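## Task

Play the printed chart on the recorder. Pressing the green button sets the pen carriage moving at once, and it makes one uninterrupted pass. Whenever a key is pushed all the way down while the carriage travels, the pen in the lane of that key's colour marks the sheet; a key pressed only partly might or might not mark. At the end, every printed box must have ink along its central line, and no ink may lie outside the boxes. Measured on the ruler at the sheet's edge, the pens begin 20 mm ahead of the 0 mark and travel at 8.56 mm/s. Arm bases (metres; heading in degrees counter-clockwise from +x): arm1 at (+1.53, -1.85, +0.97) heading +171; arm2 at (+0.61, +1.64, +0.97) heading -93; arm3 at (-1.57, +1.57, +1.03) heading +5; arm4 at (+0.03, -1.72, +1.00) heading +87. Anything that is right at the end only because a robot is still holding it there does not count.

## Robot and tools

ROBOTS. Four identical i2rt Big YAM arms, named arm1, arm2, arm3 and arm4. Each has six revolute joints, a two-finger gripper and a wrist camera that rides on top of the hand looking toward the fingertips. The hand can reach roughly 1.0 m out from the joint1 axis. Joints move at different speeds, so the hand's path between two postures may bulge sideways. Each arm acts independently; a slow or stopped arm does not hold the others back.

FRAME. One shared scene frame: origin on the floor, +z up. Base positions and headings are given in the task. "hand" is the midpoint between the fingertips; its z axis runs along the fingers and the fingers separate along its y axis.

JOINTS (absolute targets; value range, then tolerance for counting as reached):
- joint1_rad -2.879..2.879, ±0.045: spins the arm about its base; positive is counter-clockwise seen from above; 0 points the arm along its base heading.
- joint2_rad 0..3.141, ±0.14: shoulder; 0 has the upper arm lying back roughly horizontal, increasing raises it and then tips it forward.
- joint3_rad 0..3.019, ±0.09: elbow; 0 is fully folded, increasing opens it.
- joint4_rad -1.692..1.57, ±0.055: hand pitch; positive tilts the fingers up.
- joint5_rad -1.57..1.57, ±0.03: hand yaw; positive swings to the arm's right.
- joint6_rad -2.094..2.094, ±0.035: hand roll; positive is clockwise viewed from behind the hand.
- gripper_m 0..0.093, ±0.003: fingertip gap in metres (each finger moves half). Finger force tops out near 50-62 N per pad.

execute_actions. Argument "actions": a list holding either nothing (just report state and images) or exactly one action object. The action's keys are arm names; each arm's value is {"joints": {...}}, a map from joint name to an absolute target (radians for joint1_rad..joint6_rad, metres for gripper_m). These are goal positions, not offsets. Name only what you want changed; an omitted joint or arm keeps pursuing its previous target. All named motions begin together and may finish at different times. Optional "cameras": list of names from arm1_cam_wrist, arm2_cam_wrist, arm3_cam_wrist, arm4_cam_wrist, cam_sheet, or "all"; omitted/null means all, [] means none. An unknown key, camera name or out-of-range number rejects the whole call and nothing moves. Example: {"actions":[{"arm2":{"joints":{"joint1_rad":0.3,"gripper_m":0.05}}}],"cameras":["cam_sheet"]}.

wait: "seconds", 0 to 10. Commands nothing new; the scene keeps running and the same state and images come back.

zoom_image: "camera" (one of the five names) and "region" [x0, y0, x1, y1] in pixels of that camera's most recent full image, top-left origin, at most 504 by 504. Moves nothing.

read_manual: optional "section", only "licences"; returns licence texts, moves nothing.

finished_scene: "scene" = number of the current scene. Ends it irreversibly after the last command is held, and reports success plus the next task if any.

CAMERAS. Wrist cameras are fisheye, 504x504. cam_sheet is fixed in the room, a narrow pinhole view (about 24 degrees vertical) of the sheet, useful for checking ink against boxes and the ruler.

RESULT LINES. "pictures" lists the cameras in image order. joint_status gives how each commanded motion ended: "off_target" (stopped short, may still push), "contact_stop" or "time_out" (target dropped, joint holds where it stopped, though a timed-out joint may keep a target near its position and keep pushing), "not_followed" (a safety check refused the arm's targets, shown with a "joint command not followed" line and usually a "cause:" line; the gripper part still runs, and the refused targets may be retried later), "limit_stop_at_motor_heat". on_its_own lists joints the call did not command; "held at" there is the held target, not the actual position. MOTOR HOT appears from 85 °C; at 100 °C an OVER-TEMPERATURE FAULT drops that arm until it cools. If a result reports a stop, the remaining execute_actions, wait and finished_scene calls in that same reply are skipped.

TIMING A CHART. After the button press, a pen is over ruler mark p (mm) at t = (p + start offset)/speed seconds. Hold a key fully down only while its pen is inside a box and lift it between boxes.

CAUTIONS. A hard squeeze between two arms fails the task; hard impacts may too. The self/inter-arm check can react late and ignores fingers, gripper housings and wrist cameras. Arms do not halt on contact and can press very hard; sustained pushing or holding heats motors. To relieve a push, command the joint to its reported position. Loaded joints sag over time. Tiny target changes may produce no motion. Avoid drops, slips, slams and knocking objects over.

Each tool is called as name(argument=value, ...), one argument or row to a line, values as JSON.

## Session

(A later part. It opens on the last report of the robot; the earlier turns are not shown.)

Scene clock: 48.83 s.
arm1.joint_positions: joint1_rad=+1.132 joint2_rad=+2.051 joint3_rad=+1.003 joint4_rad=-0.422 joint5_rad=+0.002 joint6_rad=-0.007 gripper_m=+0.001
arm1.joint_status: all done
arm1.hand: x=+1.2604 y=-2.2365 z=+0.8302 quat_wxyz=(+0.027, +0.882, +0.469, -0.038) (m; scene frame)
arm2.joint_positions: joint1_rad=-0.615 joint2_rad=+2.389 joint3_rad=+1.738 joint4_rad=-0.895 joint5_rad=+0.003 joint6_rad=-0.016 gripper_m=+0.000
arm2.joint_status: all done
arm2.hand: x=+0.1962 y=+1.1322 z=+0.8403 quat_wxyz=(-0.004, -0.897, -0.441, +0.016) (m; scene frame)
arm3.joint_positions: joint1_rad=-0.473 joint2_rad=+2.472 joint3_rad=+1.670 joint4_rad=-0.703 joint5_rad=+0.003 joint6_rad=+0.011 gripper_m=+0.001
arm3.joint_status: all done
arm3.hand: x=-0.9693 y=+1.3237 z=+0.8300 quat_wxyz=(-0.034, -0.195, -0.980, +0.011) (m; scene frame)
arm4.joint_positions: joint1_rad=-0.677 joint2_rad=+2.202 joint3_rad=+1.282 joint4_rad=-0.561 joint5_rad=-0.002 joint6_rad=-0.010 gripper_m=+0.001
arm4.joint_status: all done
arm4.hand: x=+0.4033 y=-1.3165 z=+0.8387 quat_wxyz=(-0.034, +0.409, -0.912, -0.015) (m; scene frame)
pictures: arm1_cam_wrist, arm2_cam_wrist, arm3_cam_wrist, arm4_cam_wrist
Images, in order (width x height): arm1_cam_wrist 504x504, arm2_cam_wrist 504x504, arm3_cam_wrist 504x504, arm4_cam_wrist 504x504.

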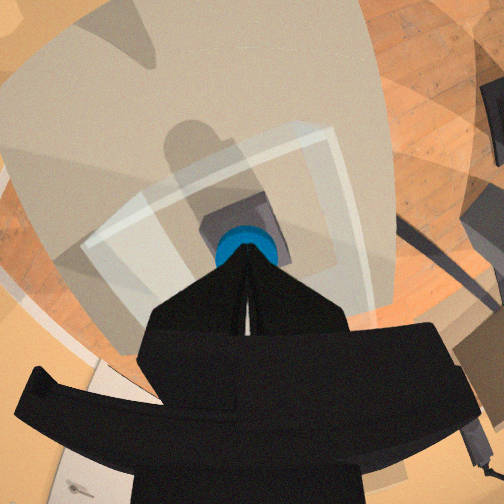

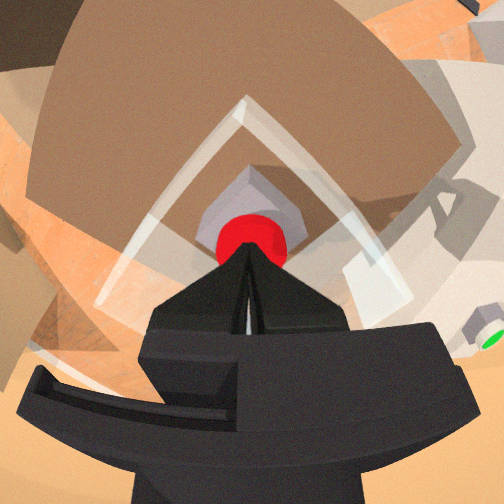

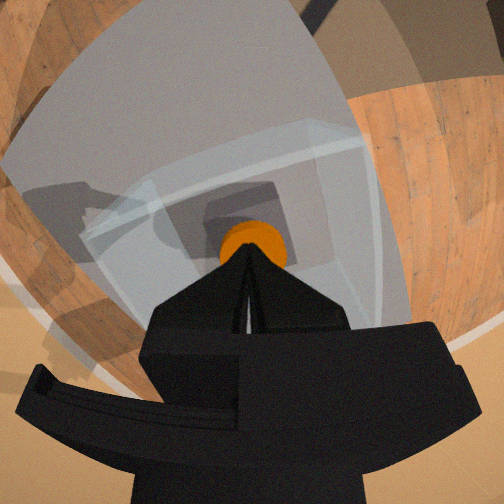

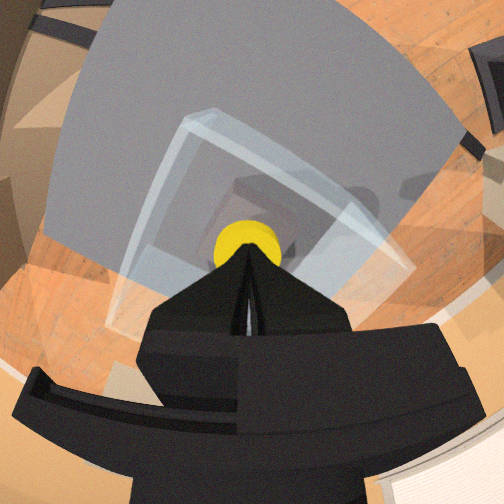

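execute_actions(
  actions=[
    {"arm1":{"joints":{"joint4_rad":-0.462}},"arm2":{"joints":{"joint2_rad":2.275}},"arm3":{"joints":{"joint4_rad":-0.748}},"arm4":{"joints":{"joint4_rad":-0.602}}},
  ],
  cameras=[],
)

execute_actions(
  actions=[
    {"arm2":{"joints":{"joint1_rad":-1.235,"joint4_rad":-1.053}}},
  ],
  cameras=["arm2_cam_wrist"],
)

Scene clock: 56.27 s.
arm1.joint_positions: joint1_rad=+1.132 joint2_rad=+2.051 joint3_rad=+1.003 joint4_rad=-0.449 joint5_rad=+0.002 joint6_rad=-0.007 gripper_m=+0.001
arm1.joint_status: all done
arm1.hand: x=+1.2641 y=-2.2311 z=+0.8297 quat_wxyz=(+0.021, +0.882, +0.470, -0.026) (m; scene frame)
arm2.joint_positions: joint1_rad=-0.615 joint2_rad=+2.284 joint3_rad=+1.727 joint4_rad=-0.895 joint5_rad=+0.003 joint6_rad=-0.016 gripper_m=+0.000
arm2.joint_status: all done
arm2.hand: x=+0.1843 y=+1.1169 z=+0.9044 quat_wxyz=(-0.025, -0.896, -0.440, +0.059) (m; scene frame)
arm3.joint_positions: joint1_rad=-0.473 joint2_rad=+2.472 joint3_rad=+1.670 joint4_rad=-0.738 joint5_rad=+0.003 joint6_rad=+0.011 gripper_m=+0.001
arm3.joint_status: all done
arm3.hand: x=-0.9772 y=+1.3269 z=+0.8295 quat_wxyz=(-0.017, -0.195, -0.981, +0.008) (m; scene frame)
arm4.joint_positions: joint1_rad=-0.677 joint2_rad=+2.202 joint3_rad=+1.282 joint4_rad=-0.589 joint5_rad=-0.002 joint6_rad=-0.010 gripper_m=+0.001
arm4.joint_status: all done
arm4.hand: x=+0.3987 y=-1.3216 z=+0.8383 quat_wxyz=(-0.021, +0.409, -0.912, -0.009) (m; scene frame)
pictures: none
No camera images: the call's "cameras" was empty. Leave "cameras" out to get every camera's image.

Scene clock: 57.93 s.
arm1.joint_positions: joint1_rad=+1.132 joint2_rad=+2.051 joint3_rad=+1.003 joint4_rad=-0.449 joint5_rad=+0.002 joint6_rad=-0.007 gripper_m=+0.001
arm1.joint_status: not commanded
arm1.hand: x=+1.2641 y=-2.2311 z=+0.8297 quat_wxyz=(+0.021, +0.882, +0.470, -0.026) (m; scene frame)
arm2.joint_positions: joint1_rad=-1.228 joint2_rad=+2.284 joint3_rad=+1.727 joint4_rad=-1.044 joint5_rad=+0.002 joint6_rad=-0.012 gripper_m=+0.000
arm2.joint_status: all done
arm2.hand: x=-0.0066 y=+1.4652 z=+0.9026 quat_wxyz=(+0.001, -0.989, -0.148, -0.011) (m; scene frame)
arm3.joint_positions: joint1_rad=-0.473 joint2_rad=+2.472 joint3_rad=+1.670 joint4_rad=-0.738 joint5_rad=+0.003 joint6_rad=+0.011 gripper_m=+0.001
arm3.joint_status: not commanded
arm3.hand: x=-0.9772 y=+1.3269 z=+0.8295 quat_wxyz=(-0.017, -0.195, -0.981, +0.008) (m; scene frame)
arm4.joint_positions: joint1_rad=-0.677 joint2_rad=+2.202 joint3_rad=+1.282 joint4_rad=-0.589 joint5_rad=-0.002 joint6_rad=-0.010 gripper_m=+0.001
arm4.joint_status: not commanded
arm4.hand: x=+0.3987 y=-1.3216 z=+0.8383 quat_wxyz=(-0.021, +0.409, -0.912, -0.009) (m; scene frame)
pictures: arm2_cam_wrist
Images, in order (width x height): arm2_cam_wrist 504x504.

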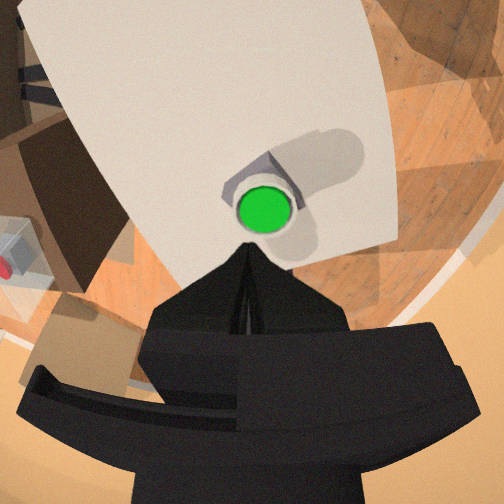

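zoom_image(
  camera="arm2_cam_wrist",
  region=[200, 140, 326, 266],
)

Region (200, 140, 326, 266) of arm2_cam_wrist's 504x504 image, scaled by 4.000, with more detail than that image has.

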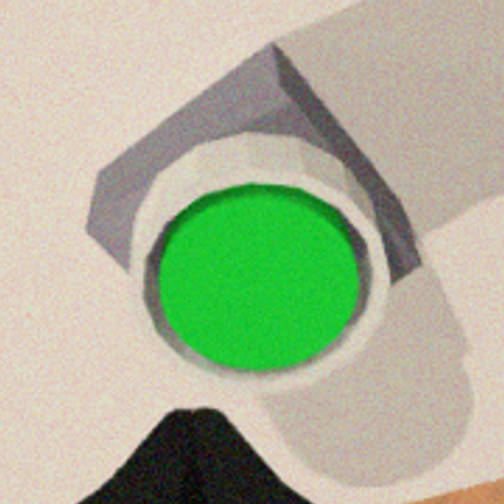

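execute_actions(
  actions=[
    {"arm2":{"joints":{"joint1_rad":-1.261,"joint2_rad":2.355,"joint4_rad":-0.994}}},
  ],
  cameras=["arm2_cam_wrist"],
)

zoom_image(
  camera="arm2_cam_wrist",
  region=[186, 160, 312, 286],
)

Scene clock: 61.23 s.
arm1.joint_positions: joint1_rad=+1.132 joint2_rad=+2.051 joint3_rad=+1.003 joint4_rad=-0.449 joint5_rad=+0.002 joint6_rad=-0.007 gripper_m=+0.001
arm1.joint_status: not commanded
arm1.hand: x=+1.2641 y=-2.2311 z=+0.8297 quat_wxyz=(+0.021, +0.882, +0.470, -0.026) (m; scene frame)
arm2.joint_positions: joint1_rad=-1.253 joint2_rad=+2.350 joint3_rad=+1.727 joint4_rad=-1.003 joint5_rad=+0.002 joint6_rad=-0.012 gripper_m=+0.000
arm2.joint_status: all done
arm2.hand: x=-0.0067 y=+1.4819 z=+0.8614 quat_wxyz=(+0.003, -0.991, -0.135, -0.023) (m; scene frame)
arm3.joint_positions: joint1_rad=-0.473 joint2_rad=+2.472 joint3_rad=+1.670 joint4_rad=-0.738 joint5_rad=+0.003 joint6_rad=+0.011 gripper_m=+0.001
arm3.joint_status: not commanded
arm3.hand: x=-0.9772 y=+1.3269 z=+0.8295 quat_wxyz=(-0.017, -0.195, -0.981, +0.008) (m; scene frame)
arm4.joint_positions: joint1_rad=-0.677 joint2_rad=+2.202 joint3_rad=+1.282 joint4_rad=-0.589 joint5_rad=-0.002 joint6_rad=-0.010 gripper_m=+0.001
arm4.joint_status: not commanded
arm4.hand: x=+0.3987 y=-1.3216 z=+0.8383 quat_wxyz=(-0.021, +0.409, -0.912, -0.009) (m; scene frame)
pictures: arm2_cam_wrist
Images, in order (width x height): arm2_cam_wrist 504x504.

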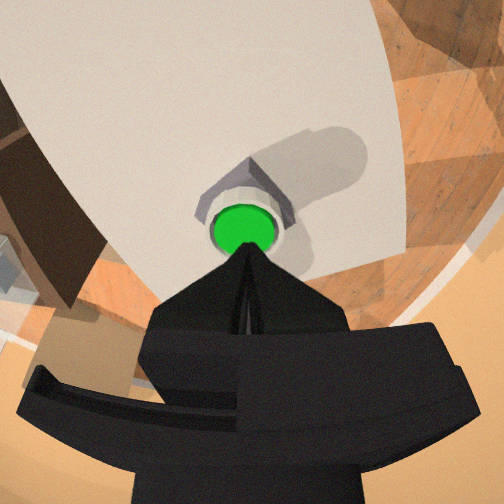

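Region (186, 160, 312, 286) of arm2_cam_wrist's 504x504 image, scaled by 4.000, with more detail than that image has.

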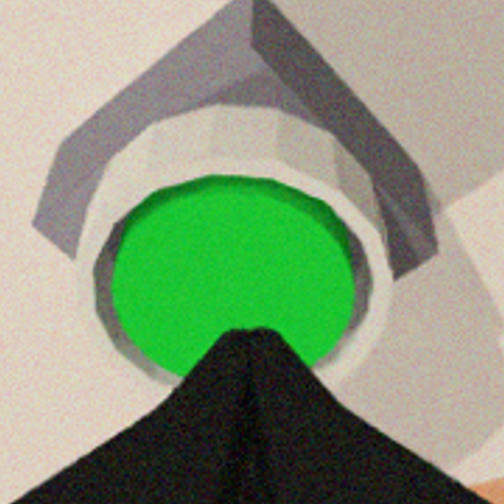

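execute_actions(
  actions=[
    {"arm1":{"joints":{"joint2_rad":2.21}}},
  ],
  cameras=["arm1_cam_wrist"],
)

execute_actions(
  actions=[
    {"arm1":{"joints":{"joint2_rad":2.06}}},
  ],
  cameras=[],
)

execute_actions(
  actions=[
    {"arm4":{"joints":{"joint2_rad":2.32}}},
  ],
  cameras=["arm4_cam_wrist"],
)

execute_actions(
  actions=[
    {"arm4":{"joints":{"joint2_rad":2.185}}},
  ],
  cameras=[],
)

execute_actions(
  actions=[
    {"arm1":{"joints":{"joint2_rad":2.21}},"arm3":{"joints":{"joint2_rad":2.58}}},
  ],
  cameras=["arm3_cam_wrist"],
)

execute_actions(
  actions=[
    {"arm1":{"joints":{"joint2_rad":2.06}},"arm3":{"joints":{"joint2_rad":2.45}}},
  ],
  cameras=[],
)

Scene clock: 65.50 s.
arm1.joint_positions: joint1_rad=+1.132 joint2_rad=+2.132 joint3_rad=+1.012 joint4_rad=-0.451 joint5_rad=+0.002 joint6_rad=-0.007 gripper_m=+0.001
arm1.joint_status: all done
arm1.hand: x=+1.2751 y=-2.2159 z=+0.7961 quat_wxyz=(+0.004, +0.883, +0.470, +0.007) (m; scene frame)
arm2.joint_positions: joint1_rad=-1.253 joint2_rad=+2.350 joint3_rad=+1.727 joint4_rad=-1.003 joint5_rad=+0.002 joint6_rad=-0.012 gripper_m=+0.000
arm2.joint_status: not commanded
arm2.hand: x=-0.0067 y=+1.4819 z=+0.8614 quat_wxyz=(+0.003, -0.991, -0.135, -0.023) (m; scene frame)
arm3.joint_positions: joint1_rad=-0.473 joint2_rad=+2.472 joint3_rad=+1.670 joint4_rad=-0.738 joint5_rad=+0.003 joint6_rad=+0.011 gripper_m=+0.001
arm3.joint_status: not commanded
arm3.hand: x=-0.9772 y=+1.3269 z=+0.8295 quat_wxyz=(-0.017, -0.195, -0.981, +0.008) (m; scene frame)
arm4.joint_positions: joint1_rad=-0.677 joint2_rad=+2.202 joint3_rad=+1.282 joint4_rad=-0.589 joint5_rad=-0.002 joint6_rad=-0.010 gripper_m=+0.001
arm4.joint_status: not commanded
arm4.hand: x=+0.3987 y=-1.3216 z=+0.8383 quat_wxyz=(-0.021, +0.409, -0.912, -0.009) (m; scene frame)
pictures: arm1_cam_wrist
Images, in order (width x height): arm1_cam_wrist 504x504.

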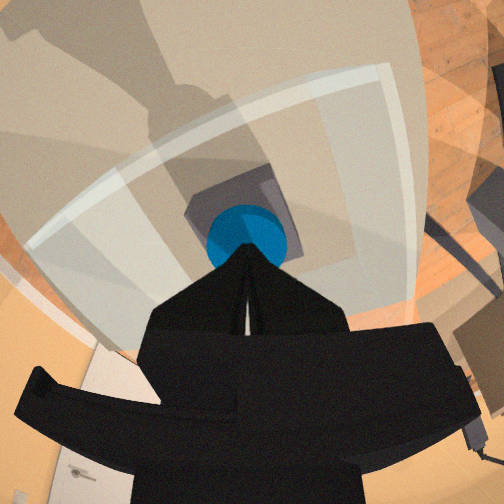

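Scene clock: 66.40 s.
arm1.joint_positions: joint1_rad=+1.132 joint2_rad=+2.063 joint3_rad=+1.004 joint4_rad=-0.452 joint5_rad=+0.002 joint6_rad=-0.007 gripper_m=+0.001
arm1.joint_status: all done
arm1.hand: x=+1.2663 y=-2.2280 z=+0.8243 quat_wxyz=(+0.017, +0.882, +0.470, -0.019) (m; scene frame)
arm2.joint_positions: joint1_rad=-1.253 joint2_rad=+2.350 joint3_rad=+1.727 joint4_rad=-1.003 joint5_rad=+0.002 joint6_rad=-0.012 gripper_m=+0.000
arm2.joint_status: not commanded
arm2.hand: x=-0.0067 y=+1.4819 z=+0.8614 quat_wxyz=(+0.003, -0.991, -0.135, -0.023) (m; scene frame)
arm3.joint_positions: joint1_rad=-0.473 joint2_rad=+2.472 joint3_rad=+1.670 joint4_rad=-0.738 joint5_rad=+0.003 joint6_rad=+0.011 gripper_m=+0.001
arm3.joint_status: not commanded
arm3.hand: x=-0.9772 y=+1.3269 z=+0.8295 quat_wxyz=(-0.017, -0.195, -0.981, +0.008) (m; scene frame)
arm4.joint_positions: joint1_rad=-0.677 joint2_rad=+2.202 joint3_rad=+1.282 joint4_rad=-0.589 joint5_rad=-0.002 joint6_rad=-0.010 gripper_m=+0.001
arm4.joint_status: not commanded
arm4.hand: x=+0.3987 y=-1.3216 z=+0.8383 quat_wxyz=(-0.021, +0.409, -0.912, -0.009) (m; scene frame)
pictures: none
No camera images: the call's "cameras" was empty. Leave "cameras" out to get every camera's image.

Scene clock: 67.17 s.
arm1.joint_positions: joint1_rad=+1.132 joint2_rad=+2.063 joint3_rad=+1.004 joint4_rad=-0.452 joint5_rad=+0.002 joint6_rad=-0.007 gripper_m=+0.001
arm1.joint_status: not commanded
arm1.hand: x=+1.2663 y=-2.2280 z=+0.8243 quat_wxyz=(+0.017, +0.882, +0.470, -0.019) (m; scene frame)
arm2.joint_positions: joint1_rad=-1.253 joint2_rad=+2.350 joint3_rad=+1.727 joint4_rad=-1.003 joint5_rad=+0.002 joint6_rad=-0.012 gripper_m=+0.000
arm2.joint_status: not commanded
arm2.hand: x=-0.0067 y=+1.4819 z=+0.8614 quat_wxyz=(+0.003, -0.991, -0.135, -0.023) (m; scene frame)
arm3.joint_positions: joint1_rad=-0.473 joint2_rad=+2.472 joint3_rad=+1.670 joint4_rad=-0.738 joint5_rad=+0.003 joint6_rad=+0.011 gripper_m=+0.001
arm3.joint_status: not commanded
arm3.hand: x=-0.9772 y=+1.3269 z=+0.8295 quat_wxyz=(-0.017, -0.195, -0.981, +0.008) (m; scene frame)
arm4.joint_positions: joint1_rad=-0.677 joint2_rad=+2.257 joint3_rad=+1.290 joint4_rad=-0.591 joint5_rad=-0.002 joint6_rad=-0.010 gripper_m=+0.001
arm4.joint_status: all done
arm4.hand: x=+0.3901 y=-1.3312 z=+0.8116 quat_wxyz=(+0.001, +0.409, -0.913, +0.001) (m; scene frame)
pictures: arm4_cam_wrist
Images, in order (width x height): arm4_cam_wrist 504x504.

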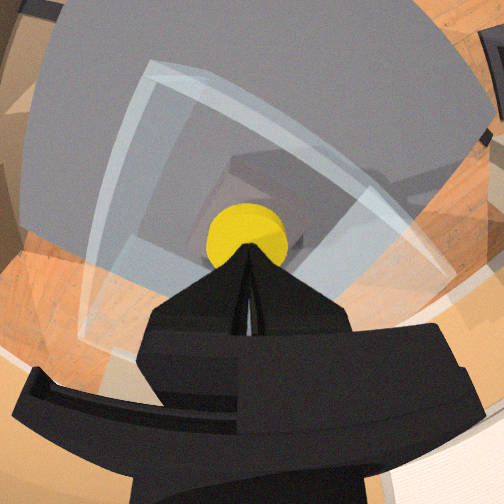

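Scene clock: 68.03 s.
arm1.joint_positions: joint1_rad=+1.132 joint2_rad=+2.063 joint3_rad=+1.004 joint4_rad=-0.452 joint5_rad=+0.002 joint6_rad=-0.007 gripper_m=+0.001
arm1.joint_status: not commanded
arm1.hand: x=+1.2663 y=-2.2280 z=+0.8243 quat_wxyz=(+0.017, +0.882, +0.470, -0.019) (m; scene frame)
arm2.joint_positions: joint1_rad=-1.253 joint2_rad=+2.350 joint3_rad=+1.727 joint4_rad=-1.003 joint5_rad=+0.002 joint6_rad=-0.012 gripper_m=+0.000
arm2.joint_status: not commanded
arm2.hand: x=-0.0067 y=+1.4819 z=+0.8614 quat_wxyz=(+0.003, -0.991, -0.135, -0.023) (m; scene frame)
arm3.joint_positions: joint1_rad=-0.473 joint2_rad=+2.472 joint3_rad=+1.670 joint4_rad=-0.738 joint5_rad=+0.003 joint6_rad=+0.011 gripper_m=+0.001
arm3.joint_status: not commanded
arm3.hand: x=-0.9772 y=+1.3269 z=+0.8295 quat_wxyz=(-0.017, -0.195, -0.981, +0.008) (m; scene frame)
arm4.joint_positions: joint1_rad=-0.677 joint2_rad=+2.198 joint3_rad=+1.281 joint4_rad=-0.593 joint5_rad=-0.002 joint6_rad=-0.010 gripper_m=+0.001
arm4.joint_status: all done
arm4.hand: x=+0.3986 y=-1.3217 z=+0.8402 quat_wxyz=(-0.021, +0.409, -0.912, -0.009) (m; scene frame)
pictures: none
No camera images: the call's "cameras" was empty. Leave "cameras" out to get every camera's image.

Scene clock: 68.93 s.
arm1.joint_positions: joint1_rad=+1.132 joint2_rad=+2.132 joint3_rad=+1.012 joint4_rad=-0.454 joint5_rad=+0.002 joint6_rad=-0.007 gripper_m=+0.001
arm1.joint_status: all done
arm1.hand: x=+1.2757 y=-2.2150 z=+0.7960 quat_wxyz=(+0.003, +0.883, +0.470, +0.008) (m; scene frame)
arm2.joint_positions: joint1_rad=-1.253 joint2_rad=+2.350 joint3_rad=+1.727 joint4_rad=-1.003 joint5_rad=+0.002 joint6_rad=-0.012 gripper_m=+0.000
arm2.joint_status: not commanded
arm2.hand: x=-0.0067 y=+1.4819 z=+0.8614 quat_wxyz=(+0.003, -0.991, -0.135, -0.023) (m; scene frame)
arm3.joint_positions: joint1_rad=-0.473 joint2_rad=+2.516 joint3_rad=+1.678 joint4_rad=-0.740 joint5_rad=+0.003 joint6_rad=+0.011 gripper_m=+0.001
arm3.joint_status: all done
arm3.hand: x=-0.9877 y=+1.3311 z=+0.8048 quat_wxyz=(+0.001, -0.195, -0.981, +0.004) (m; scene frame)
arm4.joint_positions: joint1_rad=-0.677 joint2_rad=+2.198 joint3_rad=+1.281 joint4_rad=-0.593 joint5_rad=-0.002 joint6_rad=-0.010 gripper_m=+0.001
arm4.joint_status: not commanded
arm4.hand: x=+0.3986 y=-1.3217 z=+0.8402 quat_wxyz=(-0.021, +0.409, -0.912, -0.009) (m; scene frame)
pictures: arm3_cam_wrist
Images, in order (width x height): arm3_cam_wrist 504x504.

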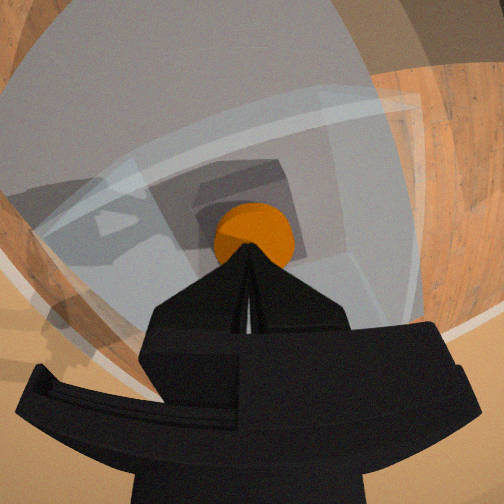

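Scene clock: 69.83 s.
arm1.joint_positions: joint1_rad=+1.132 joint2_rad=+2.063 joint3_rad=+1.004 joint4_rad=-0.454 joint5_rad=+0.002 joint6_rad=-0.007 gripper_m=+0.001
arm1.joint_status: all done
arm1.hand: x=+1.2665 y=-2.2278 z=+0.8244 quat_wxyz=(+0.017, +0.882, +0.470, -0.019) (m; scene frame)
arm2.joint_positions: joint1_rad=-1.253 joint2_rad=+2.350 joint3_rad=+1.727 joint4_rad=-1.003 joint5_rad=+0.002 joint6_rad=-0.012 gripper_m=+0.000
arm2.joint_status: not commanded
arm2.hand: x=-0.0067 y=+1.4819 z=+0.8614 quat_wxyz=(+0.003, -0.991, -0.135, -0.023) (m; scene frame)
arm3.joint_positions: joint1_rad=-0.473 joint2_rad=+2.465 joint3_rad=+1.668 joint4_rad=-0.741 joint5_rad=+0.003 joint6_rad=+0.011 gripper_m=+0.001
arm3.joint_status: all done
arm3.hand: x=-0.9764 y=+1.3267 z=+0.8333 quat_wxyz=(-0.019, -0.195, -0.981, +0.008) (m; scene frame)
arm4.joint_positions: joint1_rad=-0.677 joint2_rad=+2.198 joint3_rad=+1.281 joint4_rad=-0.593 joint5_rad=-0.002 joint6_rad=-0.010 gripper_m=+0.001
arm4.joint_status: not commanded
arm4.hand: x=+0.3986 y=-1.3217 z=+0.8402 quat_wxyz=(-0.021, +0.409, -0.912, -0.009) (m; scene frame)
pictures: none
No camera images: the call's "cameras" was empty. Leave "cameras" out to get every camera's image.

execute_actions(
  actions=[],
  cameras=[],
)

execute_actions(
  actions=[
    {"arm2":{"joints":{"joint1_rad":-0.608,"joint2_rad":2.26,"joint4_rad":-0.883}}},
  ],
  cameras=[],
)

execute_actions(
  actions=[
    {"arm2":{"joints":{"joint2_rad":2.36}}},
  ],
  cameras=["arm2_cam_wrist"],
)

execute_actions(
  actions=[
    {"arm2":{"joints":{"joint2_rad":2.48}}},
  ],
  cameras=["arm2_cam_wrist"],
)

execute_actions(
  actions=[
    {"arm2":{"joints":{"joint2_rad":2.345}}},
  ],
  cameras=[],
)

Scene clock: 72.20 s.
arm1.joint_positions: joint1_rad=+1.132 joint2_rad=+2.063 joint3_rad=+1.004 joint4_rad=-0.454 joint5_rad=+0.002 joint6_rad=-0.007 gripper_m=+0.001
arm1.joint_status: all done
arm1.hand: x=+1.2665 y=-2.2278 z=+0.8244 quat_wxyz=(+0.017, +0.882, +0.470, -0.019) (m; scene frame)
arm2.joint_positions: joint1_rad=-1.253 joint2_rad=+2.350 joint3_rad=+1.727 joint4_rad=-1.003 joint5_rad=+0.002 joint6_rad=-0.012 gripper_m=+0.000
arm2.joint_status: not commanded
arm2.hand: x=-0.0067 y=+1.4819 z=+0.8614 quat_wxyz=(+0.003, -0.991, -0.135, -0.023) (m; scene frame)
arm3.joint_positions: joint1_rad=-0.473 joint2_rad=+2.465 joint3_rad=+1.668 joint4_rad=-0.741 joint5_rad=+0.003 joint6_rad=+0.011 gripper_m=+0.001
arm3.joint_status: all done
arm3.hand: x=-0.9764 y=+1.3267 z=+0.8333 quat_wxyz=(-0.019, -0.195, -0.981, +0.008) (m; scene frame)
arm4.joint_positions: joint1_rad=-0.677 joint2_rad=+2.198 joint3_rad=+1.281 joint4_rad=-0.593 joint5_rad=-0.002 joint6_rad=-0.010 gripper_m=+0.001
arm4.joint_status: not commanded
arm4.hand: x=+0.3986 y=-1.3217 z=+0.8402 quat_wxyz=(-0.021, +0.409, -0.912, -0.009) (m; scene frame)
pictures: none
No camera images: the call's "cameras" was empty. Leave "cameras" out to get every camera's image.

Scene clock: 73.90 s.
arm1.joint_positions: joint1_rad=+1.132 joint2_rad=+2.063 joint3_rad=+1.004 joint4_rad=-0.454 joint5_rad=+0.002 joint6_rad=-0.007 gripper_m=+0.001
arm1.joint_status: not commanded
arm1.hand: x=+1.2665 y=-2.2278 z=+0.8244 quat_wxyz=(+0.017, +0.882, +0.470, -0.019) (m; scene frame)
arm2.joint_positions: joint1_rad=-0.617 joint2_rad=+2.275 joint3_rad=+1.727 joint4_rad=-0.884 joint5_rad=-0.002 joint6_rad=-0.012 gripper_m=+0.000
arm2.joint_status: all done
arm2.hand: x=+0.1813 y=+1.1137 z=+0.9110 quat_wxyz=(-0.031, -0.896, -0.438, +0.067) (m; scene frame)
arm3.joint_positions: joint1_rad=-0.473 joint2_rad=+2.465 joint3_rad=+1.668 joint4_rad=-0.741 joint5_rad=+0.003 joint6_rad=+0.011 gripper_m=+0.001
arm3.joint_status: not commanded
arm3.hand: x=-0.9764 y=+1.3267 z=+0.8333 quat_wxyz=(-0.019, -0.195, -0.981, +0.008) (m; scene frame)
arm4.joint_positions: joint1_rad=-0.677 joint2_rad=+2.198 joint3_rad=+1.281 joint4_rad=-0.593 joint5_rad=-0.002 joint6_rad=-0.010 gripper_m=+0.001
arm4.joint_status: not commanded
arm4.hand: x=+0.3986 y=-1.3217 z=+0.8402 quat_wxyz=(-0.021, +0.409, -0.912, -0.009) (m; scene frame)
pictures: none
No camera images: the call's "cameras" was empty. Leave "cameras" out to get every camera's image.

Scene clock: 75.10 s.
arm1.joint_positions: joint1_rad=+1.132 joint2_rad=+2.063 joint3_rad=+1.004 joint4_rad=-0.454 joint5_rad=+0.002 joint6_rad=-0.007 gripper_m=+0.001
arm1.joint_status: not commanded
arm1.hand: x=+1.2665 y=-2.2278 z=+0.8244 quat_wxyz=(+0.017, +0.882, +0.470, -0.019) (m; scene frame)
arm2.joint_positions: joint1_rad=-0.617 joint2_rad=+2.361 joint3_rad=+1.727 joint4_rad=-0.884 joint5_rad=-0.002 joint6_rad=-0.012 gripper_m=+0.000
arm2.joint_status: all done
arm2.hand: x=+0.1930 y=+1.1286 z=+0.8550 quat_wxyz=(-0.013, -0.898, -0.438, +0.028) (m; scene frame)
arm3.joint_positions: joint1_rad=-0.473 joint2_rad=+2.465 joint3_rad=+1.668 joint4_rad=-0.741 joint5_rad=+0.003 joint6_rad=+0.011 gripper_m=+0.001
arm3.joint_status: not commanded
arm3.hand: x=-0.9764 y=+1.3267 z=+0.8333 quat_wxyz=(-0.019, -0.195, -0.981, +0.008) (m; scene frame)
arm4.joint_positions: joint1_rad=-0.677 joint2_rad=+2.198 joint3_rad=+1.281 joint4_rad=-0.593 joint5_rad=-0.002 joint6_rad=-0.010 gripper_m=+0.001
arm4.joint_status: not commanded
arm4.hand: x=+0.3986 y=-1.3217 z=+0.8402 quat_wxyz=(-0.021, +0.409, -0.912, -0.009) (m; scene frame)
pictures: arm2_cam_wrist
Images, in order (width x height): arm2_cam_wrist 504x504.

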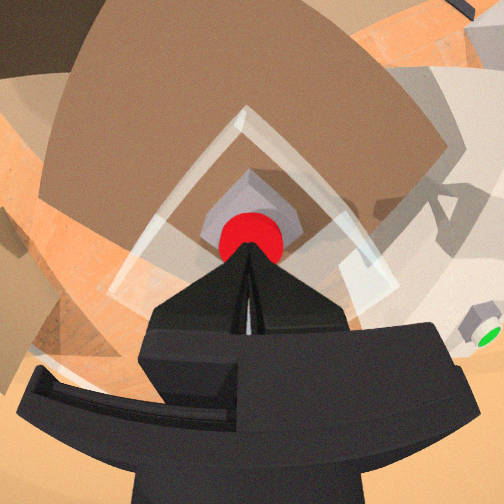

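Scene clock: 76.00 s.
arm1.joint_positions: joint1_rad=+1.132 joint2_rad=+2.063 joint3_rad=+1.004 joint4_rad=-0.454 joint5_rad=+0.002 joint6_rad=-0.007 gripper_m=+0.001
arm1.joint_status: not commanded
arm1.hand: x=+1.2665 y=-2.2278 z=+0.8244 quat_wxyz=(+0.017, +0.882, +0.470, -0.019) (m; scene frame)
arm2.joint_positions: joint1_rad=-0.617 joint2_rad=+2.419 joint3_rad=+1.740 joint4_rad=-0.884 joint5_rad=-0.002 joint6_rad=-0.012 gripper_m=+0.000
arm2.joint_status: all done
arm2.hand: x=+0.1988 y=+1.1359 z=+0.8221 quat_wxyz=(-0.003, -0.899, -0.439, +0.007) (m; scene frame)
arm3.joint_positions: joint1_rad=-0.473 joint2_rad=+2.465 joint3_rad=+1.668 joint4_rad=-0.741 joint5_rad=+0.003 joint6_rad=+0.011 gripper_m=+0.001
arm3.joint_status: not commanded
arm3.hand: x=-0.9764 y=+1.3267 z=+0.8333 quat_wxyz=(-0.019, -0.195, -0.981, +0.008) (m; scene frame)
arm4.joint_positions: joint1_rad=-0.677 joint2_rad=+2.198 joint3_rad=+1.281 joint4_rad=-0.593 joint5_rad=-0.002 joint6_rad=-0.010 gripper_m=+0.001
arm4.joint_status: not commanded
arm4.hand: x=+0.3986 y=-1.3217 z=+0.8402 quat_wxyz=(-0.021, +0.409, -0.912, -0.009) (m; scene frame)
pictures: arm2_cam_wrist
Images, in order (width x height): arm2_cam_wrist 504x504.

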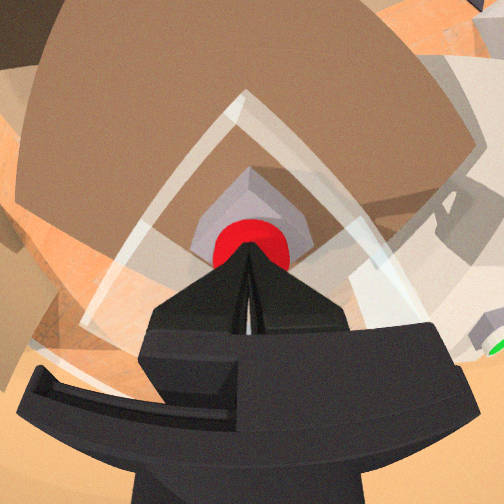

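Scene clock: 76.90 s.
arm1.joint_positions: joint1_rad=+1.132 joint2_rad=+2.063 joint3_rad=+1.004 joint4_rad=-0.454 joint5_rad=+0.002 joint6_rad=-0.007 gripper_m=+0.001
arm1.joint_status: not commanded
arm1.hand: x=+1.2665 y=-2.2278 z=+0.8244 quat_wxyz=(+0.017, +0.882, +0.470, -0.019) (m; scene frame)
arm2.joint_positions: joint1_rad=-0.617 joint2_rad=+2.371 joint3_rad=+1.736 joint4_rad=-0.884 joint5_rad=-0.002 joint6_rad=-0.012 gripper_m=+0.000
arm2.joint_status: all done
arm2.hand: x=+0.1920 y=+1.1273 z=+0.8515 quat_wxyz=(-0.013, -0.898, -0.438, +0.027) (m; scene frame)
arm3.joint_positions: joint1_rad=-0.473 joint2_rad=+2.465 joint3_rad=+1.668 joint4_rad=-0.741 joint5_rad=+0.003 joint6_rad=+0.011 gripper_m=+0.001
arm3.joint_status: not commanded
arm3.hand: x=-0.9764 y=+1.3267 z=+0.8333 quat_wxyz=(-0.019, -0.195, -0.981, +0.008) (m; scene frame)
arm4.joint_positions: joint1_rad=-0.677 joint2_rad=+2.198 joint3_rad=+1.281 joint4_rad=-0.593 joint5_rad=-0.002 joint6_rad=-0.010 gripper_m=+0.001
arm4.joint_status: not commanded
arm4.hand: x=+0.3986 y=-1.3217 z=+0.8402 quat_wxyz=(-0.021, +0.409, -0.912, -0.009) (m; scene frame)
pictures: none
No camera images: the call's "cameras" was empty. Leave "cameras" out to get every camera's image.

execute_actions(
  actions=[
    {"arm2":{"joints":{"joint2_rad":2.28}}},
  ],
  cameras=[],
)

execute_actions(
  actions=[
    {"arm2":{"joints":{"joint1_rad":-1.255,"joint4_rad":-1.02}}},
  ],
  cameras=[],
)

execute_actions(
  actions=[
    {"arm2":{"joints":{"joint2_rad":2.365}}},
  ],
  cameras=["arm2_cam_wrist"],
)

zoom_image(
  camera="arm2_cam_wrist",
  region=[186, 160, 312, 286],
)

Scene clock: 81.93 s.
arm1.joint_positions: joint1_rad=+1.132 joint2_rad=+2.063 joint3_rad=+1.004 joint4_rad=-0.454 joint5_rad=+0.002 joint6_rad=-0.007 gripper_m=+0.001
arm1.joint_status: not commanded
arm1.hand: x=+1.2665 y=-2.2278 z=+0.8244 quat_wxyz=(+0.017, +0.882, +0.470, -0.019) (m; scene frame)
arm2.joint_positions: joint1_rad=-0.617 joint2_rad=+2.297 joint3_rad=+1.730 joint4_rad=-0.884 joint5_rad=-0.002 joint6_rad=-0.012 gripper_m=+0.000
arm2.joint_status: all done
arm2.hand: x=+0.1834 y=+1.1164 z=+0.8971 quat_wxyz=(-0.027, -0.897, -0.438, +0.058) (m; scene frame)
arm3.joint_positions: joint1_rad=-0.473 joint2_rad=+2.465 joint3_rad=+1.668 joint4_rad=-0.741 joint5_rad=+0.003 joint6_rad=+0.011 gripper_m=+0.001
arm3.joint_status: not commanded
arm3.hand: x=-0.9764 y=+1.3267 z=+0.8333 quat_wxyz=(-0.019, -0.195, -0.981, +0.008) (m; scene frame)
arm4.joint_positions: joint1_rad=-0.677 joint2_rad=+2.198 joint3_rad=+1.281 joint4_rad=-0.593 joint5_rad=-0.002 joint6_rad=-0.010 gripper_m=+0.001
arm4.joint_status: not commanded
arm4.hand: x=+0.3986 y=-1.3217 z=+0.8402 quat_wxyz=(-0.021, +0.409, -0.912, -0.009) (m; scene frame)
pictures: none
No camera images: the call's "cameras" was empty. Leave "cameras" out to get every camera's image.

Scene clock: 83.60 s.
arm1.joint_positions: joint1_rad=+1.132 joint2_rad=+2.063 joint3_rad=+1.004 joint4_rad=-0.454 joint5_rad=+0.002 joint6_rad=-0.007 gripper_m=+0.001
arm1.joint_status: not commanded
arm1.hand: x=+1.2665 y=-2.2278 z=+0.8244 quat_wxyz=(+0.017, +0.882, +0.470, -0.019) (m; scene frame)
arm2.joint_positions: joint1_rad=-1.247 joint2_rad=+2.297 joint3_rad=+1.730 joint4_rad=-1.012 joint5_rad=+0.002 joint6_rad=-0.012 gripper_m=+0.000
arm2.joint_status: all done
arm2.hand: x=-0.0162 y=+1.4754 z=+0.8952 quat_wxyz=(+0.000, -0.990, -0.138, +0.000) (m; scene frame)
arm3.joint_positions: joint1_rad=-0.473 joint2_rad=+2.465 joint3_rad=+1.668 joint4_rad=-0.741 joint5_rad=+0.003 joint6_rad=+0.011 gripper_m=+0.001
arm3.joint_status: not commanded
arm3.hand: x=-0.9764 y=+1.3267 z=+0.8333 quat_wxyz=(-0.019, -0.195, -0.981, +0.008) (m; scene frame)
arm4.joint_positions: joint1_rad=-0.677 joint2_rad=+2.198 joint3_rad=+1.281 joint4_rad=-0.593 joint5_rad=-0.002 joint6_rad=-0.010 gripper_m=+0.001
arm4.joint_status: not commanded
arm4.hand: x=+0.3986 y=-1.3217 z=+0.8402 quat_wxyz=(-0.021, +0.409, -0.912, -0.009) (m; scene frame)
pictures: none
No camera images: the call's "cameras" was empty. Leave "cameras" out to get every camera's image.

Scene clock: 84.60 s.
arm1.joint_positions: joint1_rad=+1.132 joint2_rad=+2.063 joint3_rad=+1.004 joint4_rad=-0.454 joint5_rad=+0.002 joint6_rad=-0.007 gripper_m=+0.001
arm1.joint_status: not commanded
arm1.hand: x=+1.2665 y=-2.2278 z=+0.8244 quat_wxyz=(+0.017, +0.882, +0.470, -0.019) (m; scene frame)
arm2.joint_positions: joint1_rad=-1.247 joint2_rad=+2.360 joint3_rad=+1.730 joint4_rad=-1.012 joint5_rad=+0.002 joint6_rad=-0.012 gripper_m=+0.000
arm2.joint_status: all done
arm2.hand: x=-0.0023 y=+1.4791 z=+0.8566 quat_wxyz=(+0.004, -0.990, -0.138, -0.031) (m; scene frame)
arm3.joint_positions: joint1_rad=-0.473 joint2_rad=+2.465 joint3_rad=+1.668 joint4_rad=-0.741 joint5_rad=+0.003 joint6_rad=+0.011 gripper_m=+0.001
arm3.joint_status: not commanded
arm3.hand: x=-0.9764 y=+1.3267 z=+0.8333 quat_wxyz=(-0.019, -0.195, -0.981, +0.008) (m; scene frame)
arm4.joint_positions: joint1_rad=-0.677 joint2_rad=+2.198 joint3_rad=+1.281 joint4_rad=-0.593 joint5_rad=-0.002 joint6_rad=-0.010 gripper_m=+0.001
arm4.joint_status: not commanded
arm4.hand: x=+0.3986 y=-1.3217 z=+0.8402 quat_wxyz=(-0.021, +0.409, -0.912, -0.009) (m; scene frame)
pictures: arm2_cam_wrist
Images, in order (width x height): arm2_cam_wrist 504x504.

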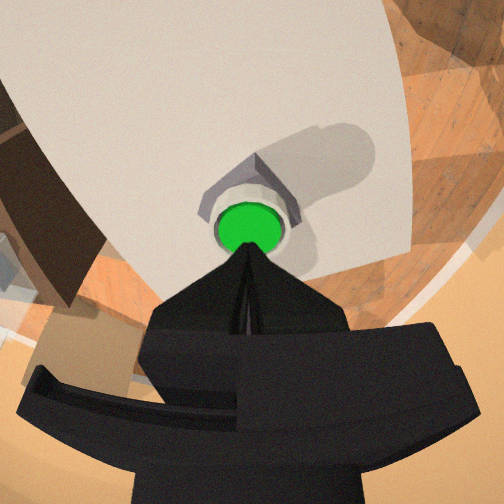

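Region (186, 160, 312, 286) of arm2_cam_wrist's 504x504 image, scaled by 4.000, with more detail than that image has.

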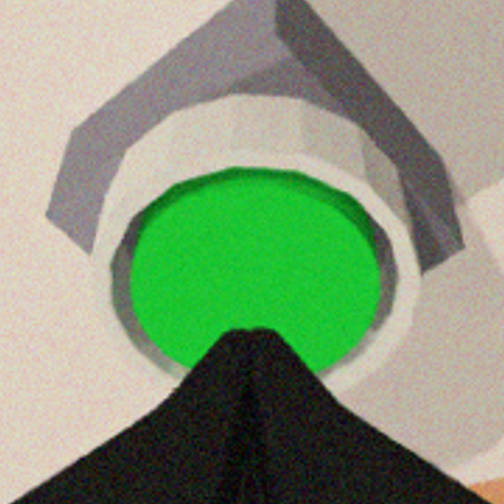

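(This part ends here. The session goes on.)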